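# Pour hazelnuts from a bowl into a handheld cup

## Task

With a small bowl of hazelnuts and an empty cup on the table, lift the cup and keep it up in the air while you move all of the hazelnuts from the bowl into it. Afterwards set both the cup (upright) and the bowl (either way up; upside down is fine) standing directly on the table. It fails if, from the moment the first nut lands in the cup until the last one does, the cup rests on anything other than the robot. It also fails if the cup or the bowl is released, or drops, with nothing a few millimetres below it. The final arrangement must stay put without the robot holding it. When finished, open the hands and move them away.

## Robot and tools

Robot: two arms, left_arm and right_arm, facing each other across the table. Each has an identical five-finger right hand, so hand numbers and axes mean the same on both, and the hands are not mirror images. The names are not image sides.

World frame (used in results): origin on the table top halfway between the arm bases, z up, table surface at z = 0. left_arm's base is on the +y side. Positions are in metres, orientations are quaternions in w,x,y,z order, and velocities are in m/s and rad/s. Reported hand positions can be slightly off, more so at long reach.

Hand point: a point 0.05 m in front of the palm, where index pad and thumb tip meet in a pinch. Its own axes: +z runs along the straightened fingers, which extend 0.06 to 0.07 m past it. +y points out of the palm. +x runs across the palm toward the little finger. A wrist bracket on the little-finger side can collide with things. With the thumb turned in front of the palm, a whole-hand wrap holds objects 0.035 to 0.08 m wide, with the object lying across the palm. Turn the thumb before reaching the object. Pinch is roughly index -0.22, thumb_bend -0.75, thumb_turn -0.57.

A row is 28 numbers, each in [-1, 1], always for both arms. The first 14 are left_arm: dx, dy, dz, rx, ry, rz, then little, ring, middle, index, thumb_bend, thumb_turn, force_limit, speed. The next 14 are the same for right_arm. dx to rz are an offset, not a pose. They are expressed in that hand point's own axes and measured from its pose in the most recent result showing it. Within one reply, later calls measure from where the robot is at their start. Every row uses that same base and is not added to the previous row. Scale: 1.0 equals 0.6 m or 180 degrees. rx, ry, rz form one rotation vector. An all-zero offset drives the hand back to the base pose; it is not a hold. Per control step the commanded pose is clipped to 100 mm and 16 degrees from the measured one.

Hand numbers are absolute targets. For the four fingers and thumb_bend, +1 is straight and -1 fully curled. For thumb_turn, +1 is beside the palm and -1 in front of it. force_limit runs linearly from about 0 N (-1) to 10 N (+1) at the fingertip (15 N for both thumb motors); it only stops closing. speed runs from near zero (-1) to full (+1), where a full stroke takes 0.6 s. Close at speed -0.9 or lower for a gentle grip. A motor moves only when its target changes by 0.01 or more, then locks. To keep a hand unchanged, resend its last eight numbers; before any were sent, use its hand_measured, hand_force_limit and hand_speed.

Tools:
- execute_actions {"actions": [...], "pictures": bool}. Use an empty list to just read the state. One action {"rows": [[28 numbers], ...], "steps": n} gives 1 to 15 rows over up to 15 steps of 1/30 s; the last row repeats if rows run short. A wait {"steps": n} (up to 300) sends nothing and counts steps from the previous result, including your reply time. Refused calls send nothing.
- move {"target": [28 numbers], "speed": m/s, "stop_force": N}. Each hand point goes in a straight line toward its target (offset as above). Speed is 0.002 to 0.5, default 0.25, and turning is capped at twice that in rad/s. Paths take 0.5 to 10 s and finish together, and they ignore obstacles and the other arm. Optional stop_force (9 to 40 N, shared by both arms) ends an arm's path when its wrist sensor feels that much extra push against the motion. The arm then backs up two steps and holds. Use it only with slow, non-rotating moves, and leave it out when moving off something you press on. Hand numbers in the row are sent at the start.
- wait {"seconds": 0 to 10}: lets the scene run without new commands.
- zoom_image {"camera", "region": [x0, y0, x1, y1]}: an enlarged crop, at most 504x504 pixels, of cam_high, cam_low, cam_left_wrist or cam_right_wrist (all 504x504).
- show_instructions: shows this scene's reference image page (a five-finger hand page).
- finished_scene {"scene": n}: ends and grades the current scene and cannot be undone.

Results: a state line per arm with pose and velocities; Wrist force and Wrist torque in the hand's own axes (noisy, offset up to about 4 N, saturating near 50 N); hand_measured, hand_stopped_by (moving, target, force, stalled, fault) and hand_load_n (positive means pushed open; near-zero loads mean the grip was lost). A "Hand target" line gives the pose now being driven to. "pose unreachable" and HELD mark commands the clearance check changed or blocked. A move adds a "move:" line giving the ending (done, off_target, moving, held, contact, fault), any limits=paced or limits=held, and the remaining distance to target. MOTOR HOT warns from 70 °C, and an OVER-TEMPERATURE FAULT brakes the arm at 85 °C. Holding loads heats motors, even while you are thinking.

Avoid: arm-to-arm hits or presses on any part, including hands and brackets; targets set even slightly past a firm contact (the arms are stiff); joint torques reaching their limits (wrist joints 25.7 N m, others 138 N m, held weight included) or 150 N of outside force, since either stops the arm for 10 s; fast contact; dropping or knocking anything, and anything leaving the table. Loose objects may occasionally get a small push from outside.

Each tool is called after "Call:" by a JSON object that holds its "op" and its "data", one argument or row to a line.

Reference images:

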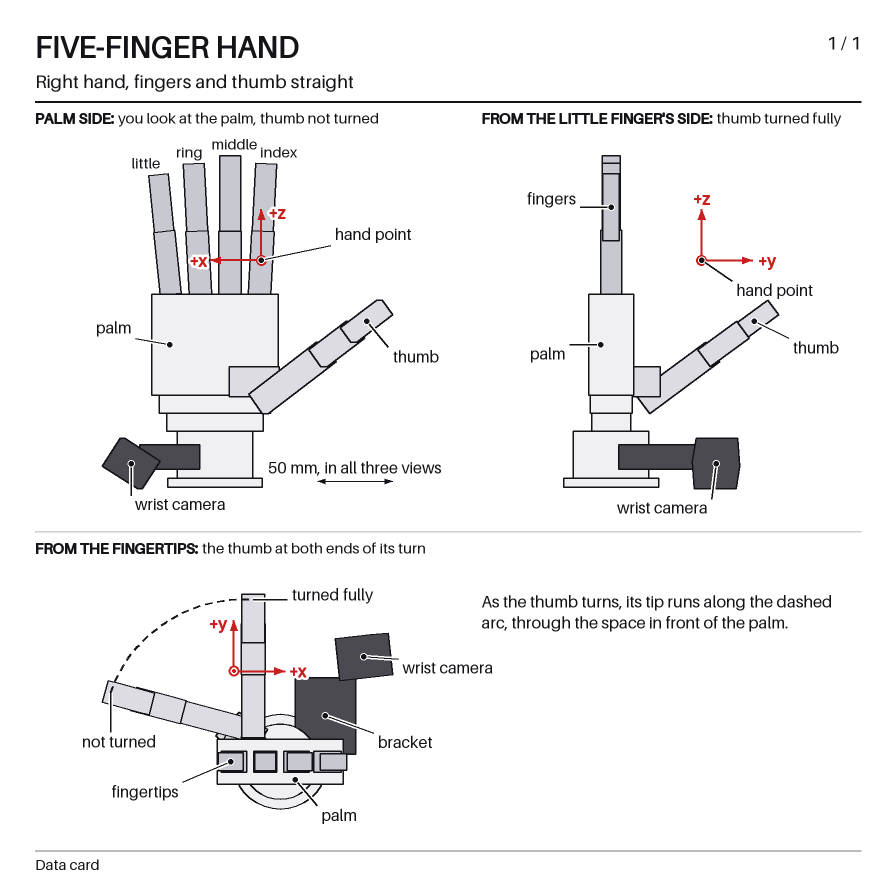

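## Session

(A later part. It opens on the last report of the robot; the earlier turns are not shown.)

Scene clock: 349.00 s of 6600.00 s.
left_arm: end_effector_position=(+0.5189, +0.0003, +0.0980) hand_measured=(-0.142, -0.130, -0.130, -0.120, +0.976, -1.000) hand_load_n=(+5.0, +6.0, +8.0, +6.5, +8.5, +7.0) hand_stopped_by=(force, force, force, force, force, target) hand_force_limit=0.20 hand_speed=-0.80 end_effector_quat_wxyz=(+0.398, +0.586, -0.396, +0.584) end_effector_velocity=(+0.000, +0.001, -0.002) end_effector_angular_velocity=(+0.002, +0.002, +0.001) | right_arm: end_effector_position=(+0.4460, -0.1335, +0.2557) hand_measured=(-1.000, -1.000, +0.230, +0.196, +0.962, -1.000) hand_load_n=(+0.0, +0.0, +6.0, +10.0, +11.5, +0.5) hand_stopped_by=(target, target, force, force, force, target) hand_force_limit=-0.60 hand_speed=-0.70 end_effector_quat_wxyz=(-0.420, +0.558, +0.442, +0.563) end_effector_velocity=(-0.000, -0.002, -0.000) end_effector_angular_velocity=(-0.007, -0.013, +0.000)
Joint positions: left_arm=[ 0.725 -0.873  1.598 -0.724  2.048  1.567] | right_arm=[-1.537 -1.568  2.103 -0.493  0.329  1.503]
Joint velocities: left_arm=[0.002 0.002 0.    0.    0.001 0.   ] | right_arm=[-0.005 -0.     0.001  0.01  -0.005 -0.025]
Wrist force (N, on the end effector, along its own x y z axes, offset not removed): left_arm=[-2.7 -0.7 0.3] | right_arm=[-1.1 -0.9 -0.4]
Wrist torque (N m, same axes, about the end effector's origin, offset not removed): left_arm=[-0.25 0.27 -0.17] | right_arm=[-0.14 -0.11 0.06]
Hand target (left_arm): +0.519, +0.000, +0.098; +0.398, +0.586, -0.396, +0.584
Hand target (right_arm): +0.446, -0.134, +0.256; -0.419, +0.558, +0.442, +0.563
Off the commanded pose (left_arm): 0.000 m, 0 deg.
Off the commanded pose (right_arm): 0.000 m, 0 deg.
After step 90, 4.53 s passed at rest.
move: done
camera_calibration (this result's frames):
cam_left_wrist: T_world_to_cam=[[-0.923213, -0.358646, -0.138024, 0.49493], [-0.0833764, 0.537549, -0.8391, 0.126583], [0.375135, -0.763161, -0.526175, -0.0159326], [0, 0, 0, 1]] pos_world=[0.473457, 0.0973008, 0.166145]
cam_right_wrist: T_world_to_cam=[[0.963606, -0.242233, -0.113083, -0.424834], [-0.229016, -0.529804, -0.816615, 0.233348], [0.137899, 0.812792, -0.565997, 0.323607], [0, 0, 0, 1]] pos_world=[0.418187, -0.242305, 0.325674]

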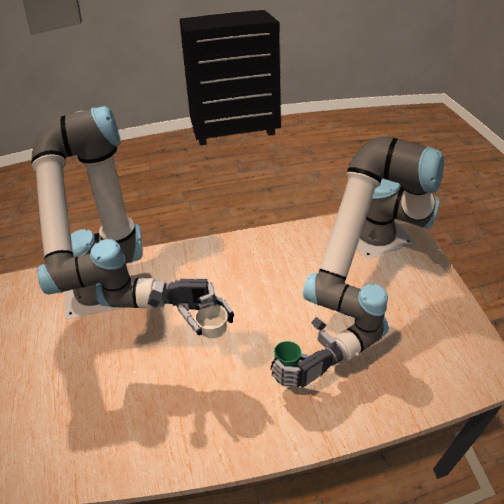

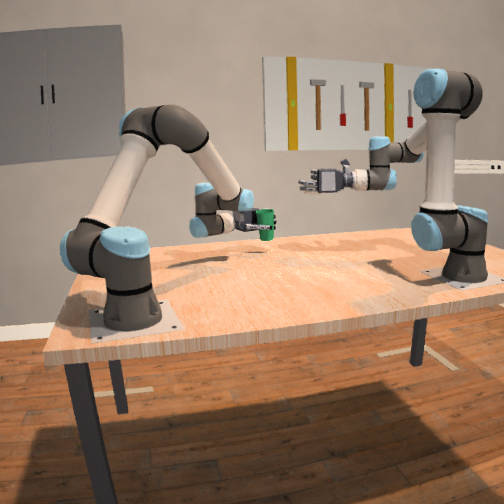

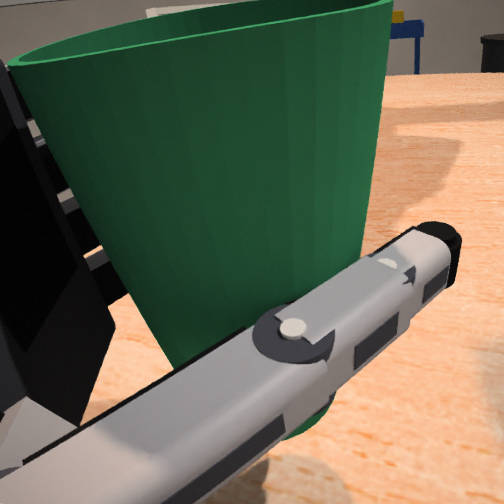

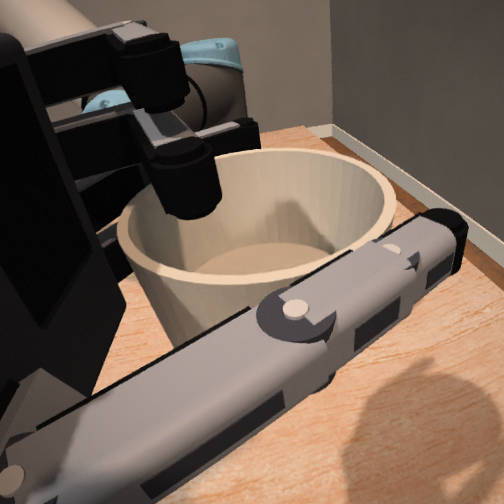

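Call:
{"op": "move", "data": {
  "target": [-0.063,-0.127,-0.183,0.128,0,0,-1,-1,-1,-1,-1,-1,0.2,-0.8,-0.36,0.1,0,-0.167,0,0,-1,-1,-1,-1,-1,-1,-0.6,-0.7],
  "speed": 0.1
}}

Call:
{"op": "move", "data": {
  "target": [-0.04,0,0,0,0,0,-1,-1,-1,-1,-1,-1,0.2,-0.8,-0.04,0,0,0,0,0,-1,-1,-1,-1,-1,-1,-0.6,-0.7],
  "speed": 0.004,
  "stop_force": 9
}}

Scene clock: 367.40 s of 6600.00 s.
left_arm: end_effector_position=(+0.5489, +0.1302, +0.0602) hand_measured=(-0.142, -0.130, -0.130, -0.120, +0.976, -1.000) hand_load_n=(+5.0, +6.0, +8.0, +6.5, +8.5, +7.0) hand_stopped_by=(force, force, force, force, force, target) hand_force_limit=0.20 hand_speed=-0.80 end_effector_quat_wxyz=(+0.273, +0.654, -0.271, +0.651) end_effector_velocity=(+0.000, +0.001, -0.001) end_effector_angular_velocity=(+0.001, +0.001, +0.005) | right_arm: end_effector_position=(+0.5091, -0.1534, +0.0419) hand_measured=(-1.000, -1.000, +0.230, +0.196, +0.962, -1.000) hand_load_n=(+0.0, +0.0, +6.0, +10.0, +11.5, +0.5) hand_stopped_by=(target, target, force, force, force, target) hand_force_limit=-0.60 hand_speed=-0.70 end_effector_quat_wxyz=(-0.261, +0.648, +0.281, +0.658) end_effector_velocity=(+0.001, +0.000, -0.003) end_effector_angular_velocity=(+0.001, -0.002, -0.006)
Joint positions: left_arm=[ 0.787 -0.971  1.937 -0.964  1.708  1.567] | right_arm=[-1.311 -1.073  2.275 -1.204  1.079  1.54 ]
Joint velocities: left_arm=[-0.001  0.001  0.003 -0.003 -0.006 -0.   ] | right_arm=[ 0.005  0.01  -0.003 -0.009  0.011  0.   ]
Wrist force (N, on the end effector, along its own x y z axes, offset not removed): left_arm=[-3.3 -1.4 -1.0] | right_arm=[2.2 0.3 -0.6]
Wrist torque (N m, same axes, about the end effector's origin, offset not removed): left_arm=[-0.31 0.41 -0.21] | right_arm=[0.15 -0.61 0.30]
Hand target (left_arm): +0.549, +0.130, +0.060; +0.273, +0.654, -0.271, +0.652
Hand target (right_arm): +0.509, -0.153, +0.042; -0.260, +0.648, +0.281, +0.658
Off the commanded pose (left_arm): 0.000 m, 0 deg.
Off the commanded pose (right_arm): 0.000 m, 0 deg.
After step 90, 12.30 s passed at rest.
move: done
camera_calibration (this result's frames):
cam_left_wrist: T_world_to_cam=[[-0.709681, -0.690765, -0.138556, 0.490116], [-0.287176, 0.463215, -0.838428, 0.149077], [0.643337, -0.555226, -0.527106, -0.122167], [0, 0, 0, 1]] pos_world=[0.469232, 0.20167, 0.128504]
cam_right_wrist: T_world_to_cam=[[0.714908, -0.690569, -0.109638, -0.456916], [-0.4526, -0.337512, -0.825372, 0.206342], [0.532972, 0.639687, -0.553841, -0.0180962], [0, 0, 0, 1]] pos_world=[0.429688, -0.234313, 0.110191]

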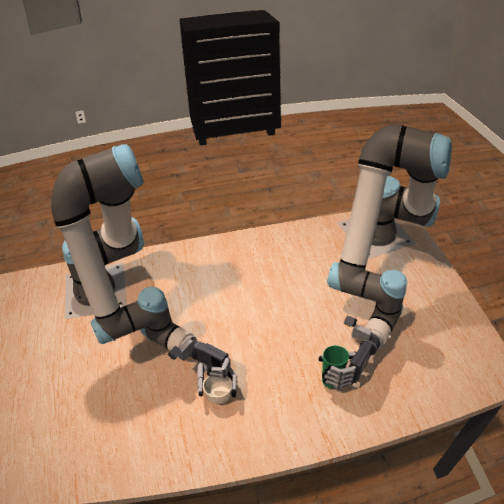

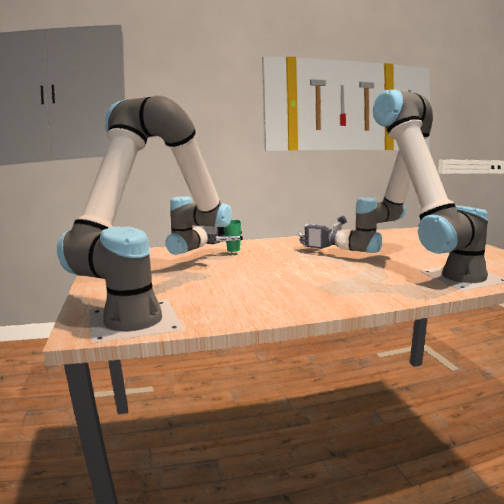

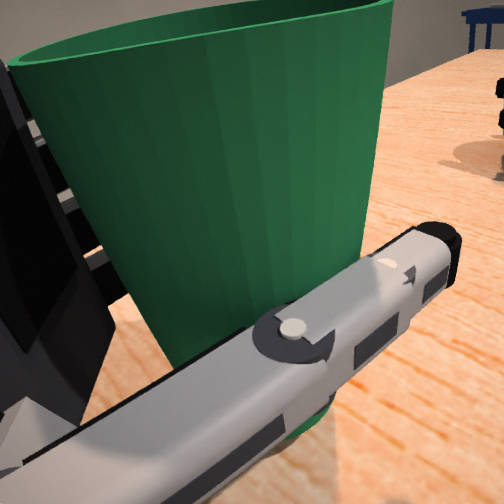

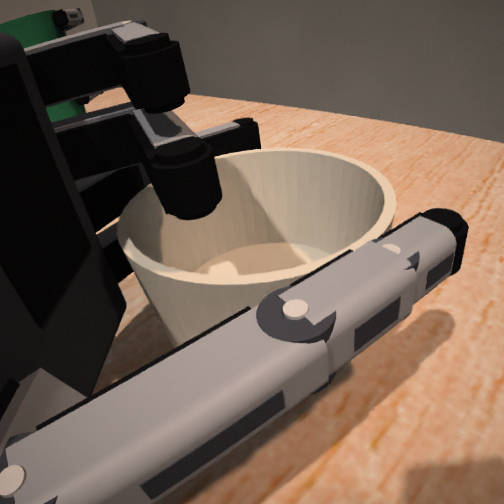

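Scene clock: 372.63 s of 6600.00 s.
left_arm: end_effector_position=(+0.5489, +0.1302, +0.0450) hand_measured=(-0.140, -0.130, -0.130, -0.120, +0.976, -1.000) hand_load_n=(+7.0, +7.0, +8.0, +6.0, +8.5, +4.5) hand_stopped_by=(force, force, force, force, force, target) hand_force_limit=0.20 hand_speed=-0.80 end_effector_quat_wxyz=(+0.273, +0.653, -0.271, +0.652) end_effector_velocity=(-0.000, -0.001, -0.000) end_effector_angular_velocity=(-0.001, +0.001, -0.000) | right_arm: end_effector_position=(+0.5096, -0.1537, +0.0227) hand_measured=(-1.000, -1.000, +0.230, +0.196, +0.962, -1.000) hand_load_n=(+0.0, +0.0, +5.5, +9.0, +12.0, -2.5) hand_stopped_by=(target, target, force, force, force, target) hand_force_limit=-0.60 hand_speed=-0.70 end_effector_quat_wxyz=(-0.261, +0.648, +0.281, +0.658) end_effector_velocity=(-0.000, +0.000, +0.001) end_effector_angular_velocity=(-0.001, +0.002, +0.001)
Joint positions: left_arm=[ 0.787 -0.939  1.939 -0.998  1.708  1.567] | right_arm=[-1.312 -1.017  2.274 -1.26   1.077  1.54 ]
Joint velocities: left_arm=[-0.001  0.     0.    -0.    -0.001 -0.001] | right_arm=[ 0.    -0.004 -0.     0.006 -0.001 -0.   ]
Wrist force (N, on the end effector, along its own x y z axes, offset not removed): left_arm=[7.1 -0.6 4.5] | right_arm=[15.8 -1.5 -7.5]
Wrist torque (N m, same axes, about the end effector's origin, offset not removed): left_arm=[-0.23 -0.07 -0.17] | right_arm=[0.32 0.08 0.39]
Hand target (left_arm): +0.549, +0.130, +0.045; +0.273, +0.653, -0.271, +0.652
Hand target (right_arm): +0.510, -0.154, +0.023; -0.261, +0.648, +0.281, +0.658
Off the commanded pose (left_arm): 0.009 m, 0 deg.
Off the commanded pose (right_arm): 0.005 m, 0 deg.
move: contact (left_arm, right_arm)
camera_calibration (this result's frames):
cam_left_wrist: T_world_to_cam=[[-0.709648, -0.690791, -0.138594, 0.487959], [-0.287002, 0.463079, -0.838563, 0.13625], [0.643451, -0.555308, -0.526881, -0.130251], [0, 0, 0, 1]] pos_world=[0.469193, 0.201654, 0.113256]
cam_right_wrist: T_world_to_cam=[[0.714968, -0.690528, -0.109502, -0.459671], [-0.452397, -0.337505, -0.825486, 0.190481], [0.533064, 0.639735, -0.553698, -0.0288478], [0, 0, 0, 1]] pos_world=[0.430201, -0.234673, 0.0909317]

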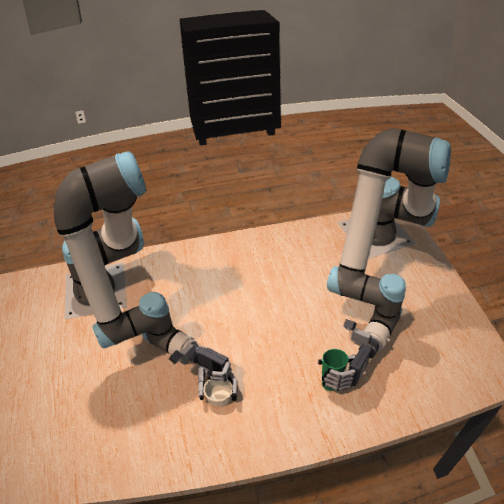

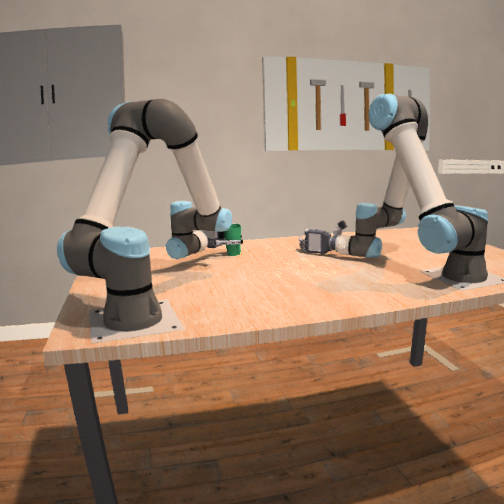

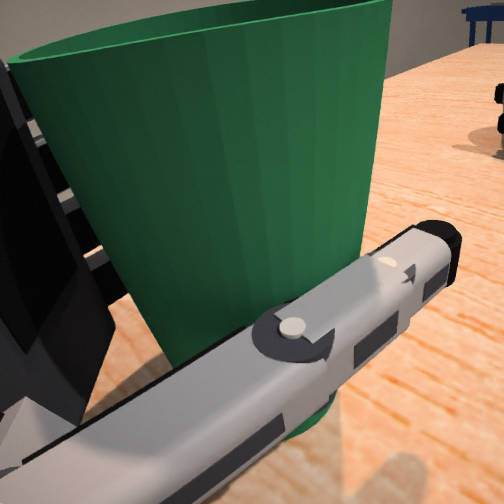

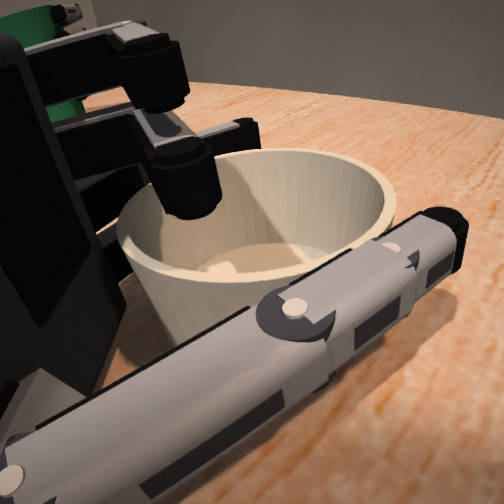

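Call:
{"op": "move", "data": {
  "target": [0,0,0,0,0,0,1,1,1,1,1,-1,0.2,-0.7,0,0,0,0,0,0,-1,-1,1,1,1,-1,-0.6,-0.7]
}}

Call:
{"op": "move", "data": {
  "target": [0.01,-0.02,-0.22,0,0,0,1,1,1,1,1,-1,0.2,-0.7,0.02,-0.02,-0.2,0,0,0,-1,-1,1,1,1,-1,-0.6,-0.7],
  "speed": 0.08
}}

Scene clock: 382.00 s of 6600.00 s.
left_arm: end_effector_position=(+0.5489, +0.1302, +0.0450) hand_measured=(+1.000, +1.000, +1.000, +1.000, +1.000, -1.000) hand_load_n=(+0.0, +0.0, +0.0, +0.0, +0.0, +0.0) hand_stopped_by=(target, target, target, target, target, target) hand_force_limit=0.20 hand_speed=-0.70 end_effector_quat_wxyz=(+0.273, +0.653, -0.271, +0.652) end_effector_velocity=(+0.001, +0.000, +0.001) end_effector_angular_velocity=(-0.001, -0.001, +0.001) | right_arm: end_effector_position=(+0.5096, -0.1537, +0.0227) hand_measured=(-1.000, -1.000, +1.000, +1.000, +1.000, -1.000) hand_load_n=(+0.0, +0.0, +0.0, +0.0, +0.0, +0.0) hand_stopped_by=(target, target, target, target, target, target) hand_force_limit=-0.60 hand_speed=-0.70 end_effector_quat_wxyz=(-0.261, +0.648, +0.281, +0.658) end_effector_velocity=(-0.000, -0.000, -0.001) end_effector_angular_velocity=(+0.000, +0.001, -0.000)
Joint positions: left_arm=[ 0.787 -0.939  1.939 -0.998  1.708  1.567] | right_arm=[-1.312 -1.017  2.274 -1.26   1.077  1.54 ]
Joint velocities: left_arm=[ 0.001 -0.001  0.    -0.    -0.    -0.   ] | right_arm=[-0.     0.001  0.     0.    -0.     0.001]
Wrist force (N, on the end effector, along its own x y z axes, offset not removed): left_arm=[-1.1 -1.3 -0.1] | right_arm=[3.0 -0.3 -2.2]
Wrist torque (N m, same axes, about the end effector's origin, offset not removed): left_arm=[-0.35 0.08 -0.11] | right_arm=[0.14 -0.43 0.24]
Hand target (left_arm): +0.549, +0.130, +0.045; +0.273, +0.653, -0.271, +0.652
Hand target (right_arm): +0.510, -0.154, +0.023; -0.261, +0.648, +0.281, +0.658
Off the commanded pose (left_arm): 0.000 m, 0 deg.
Off the commanded pose (right_arm): 0.000 m, 0 deg.
After step 90, 3.80 s passed at rest.
move: done
camera_calibration (this result's frames):
cam_left_wrist: T_world_to_cam=[[-0.709648, -0.690791, -0.138594, 0.487959], [-0.287001, 0.463077, -0.838564, 0.13625], [0.643452, -0.555308, -0.526879, -0.130251], [0, 0, 0, 1]] pos_world=[0.469193, 0.201654, 0.113256]
cam_right_wrist: T_world_to_cam=[[0.714975, -0.690521, -0.109502, -0.459668], [-0.452393, -0.33751, -0.825487, 0.190479], [0.533058, 0.63974, -0.553698, -0.0288453], [0, 0, 0, 1]] pos_world=[0.430199, -0.234669, 0.0909318]

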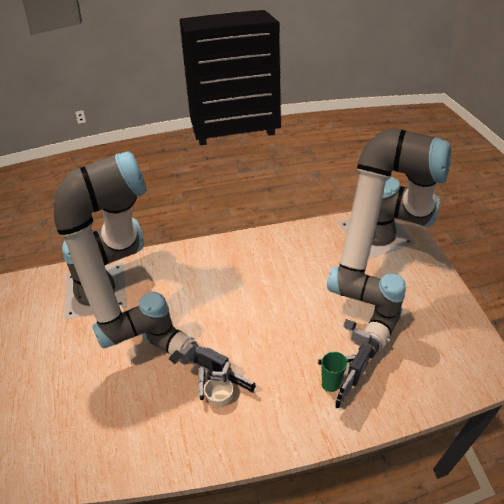

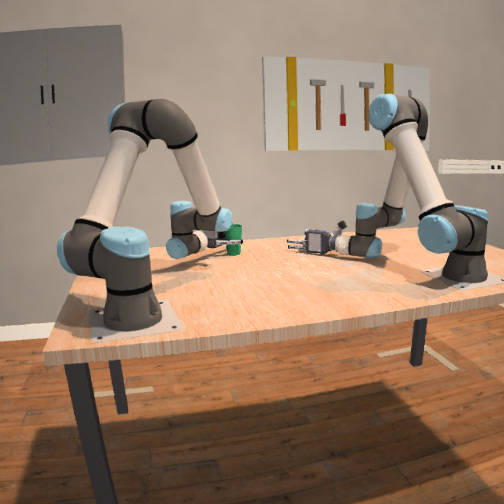

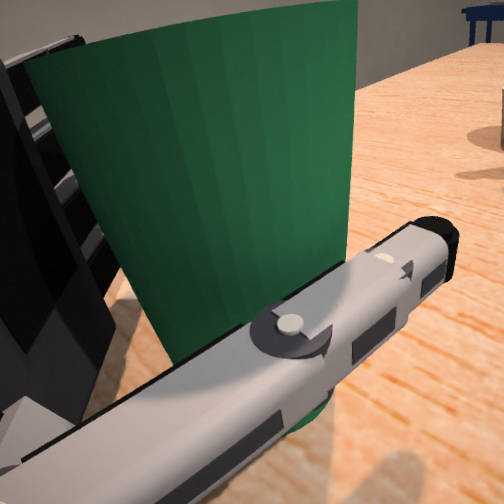

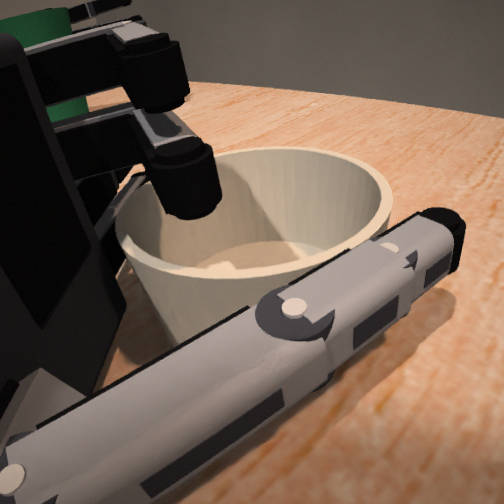

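Scene clock: 384.13 s of 6600.00 s.
left_arm: end_effector_position=(+0.4649, +0.2321, +0.0513) hand_measured=(+1.000, +1.000, +1.000, +1.000, +1.000, -1.000) hand_load_n=(+0.0, +0.0, +0.0, +0.0, +0.0, +0.0) hand_stopped_by=(target, target, target, target, target, target) hand_force_limit=0.20 hand_speed=-0.70 end_effector_quat_wxyz=(+0.273, +0.653, -0.271, +0.652) end_effector_velocity=(-0.002, +0.002, +0.001) end_effector_angular_velocity=(-0.001, -0.001, +0.000) | right_arm: end_effector_position=(+0.4163, -0.2297, +0.0338) hand_measured=(-1.000, -1.000, +1.000, +1.000, +1.000, -1.000) hand_load_n=(+0.0, +0.0, +0.0, +0.0, +0.0, +0.0) hand_stopped_by=(target, target, target, target, target, target) hand_force_limit=-0.60 hand_speed=-0.70 end_effector_quat_wxyz=(-0.261, +0.648, +0.281, +0.658) end_effector_velocity=(-0.001, -0.003, +0.001) end_effector_angular_velocity=(+0.001, -0.001, -0.002)
Joint positions: left_arm=[ 0.875 -1.104  2.266 -1.161  1.796  1.568] | right_arm=[-1.517 -1.159  2.626 -1.47   0.872  1.541]
Joint velocities: left_arm=[ 0.003 -0.005  0.006 -0.003  0.002 -0.   ] | right_arm=[-0.01  -0.003  0.008 -0.007 -0.009  0.001]
Wrist force (N, on the end effector, along its own x y z axes, offset not removed): left_arm=[-1.5 -0.7 -0.7] | right_arm=[-0.3 1.0 -0.9]
Wrist torque (N m, same axes, about the end effector's origin, offset not removed): left_arm=[-0.23 0.22 -0.12] | right_arm=[0.21 0.04 0.00]
Hand target (left_arm): +0.465, +0.232, +0.051; +0.273, +0.653, -0.271, +0.652
Hand target (right_arm): +0.416, -0.230, +0.034; -0.261, +0.648, +0.281, +0.658
Off the commanded pose (left_arm): 0.000 m, 0 deg.
Off the commanded pose (right_arm): 0.000 m, 0 deg.
move: done
camera_calibration (this result's frames):
cam_left_wrist: T_world_to_cam=[[-0.709635, -0.690765, -0.138788, 0.499618], [-0.286912, 0.463224, -0.838513, 0.0701225], [0.643506, -0.555218, -0.526909, -0.016244], [0, 0, 0, 1]] pos_world=[0.385118, 0.303617, 0.119581]
cam_right_wrist: T_world_to_cam=[[0.714876, -0.690584, -0.109757, -0.444213], [-0.452526, -0.33724, -0.825523, 0.131956], [0.533079, 0.639815, -0.553592, 0.0756613], [0, 0, 0, 1]] pos_world=[0.336937, -0.310675, 0.102062]

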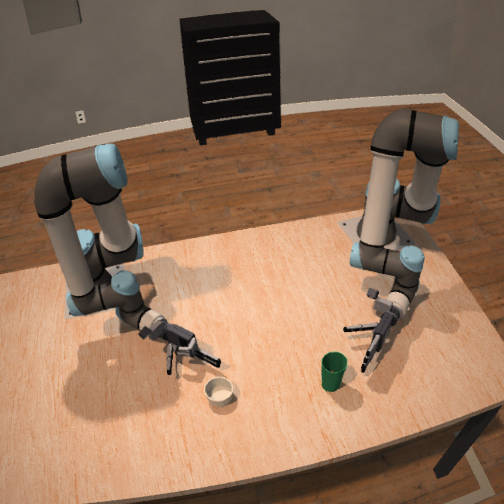

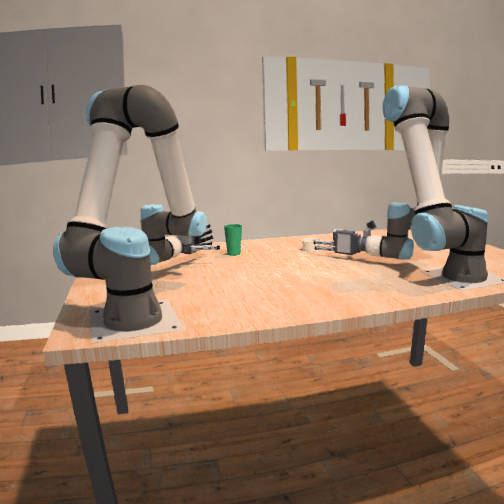

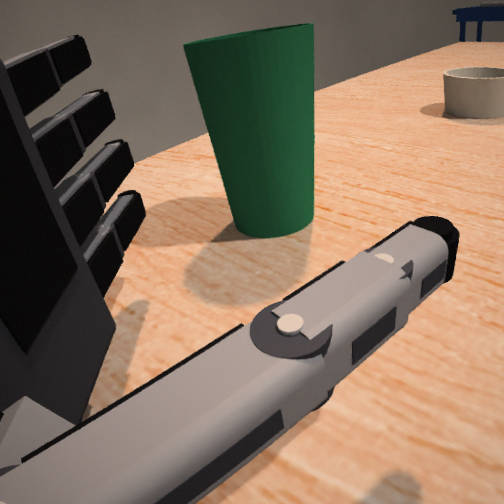

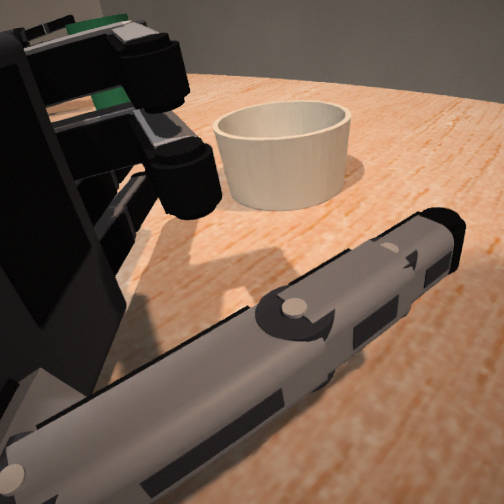

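Call:
{"op": "finished_scene", "data": {
  "scene": 1
}}

The scene is finished: the task was done.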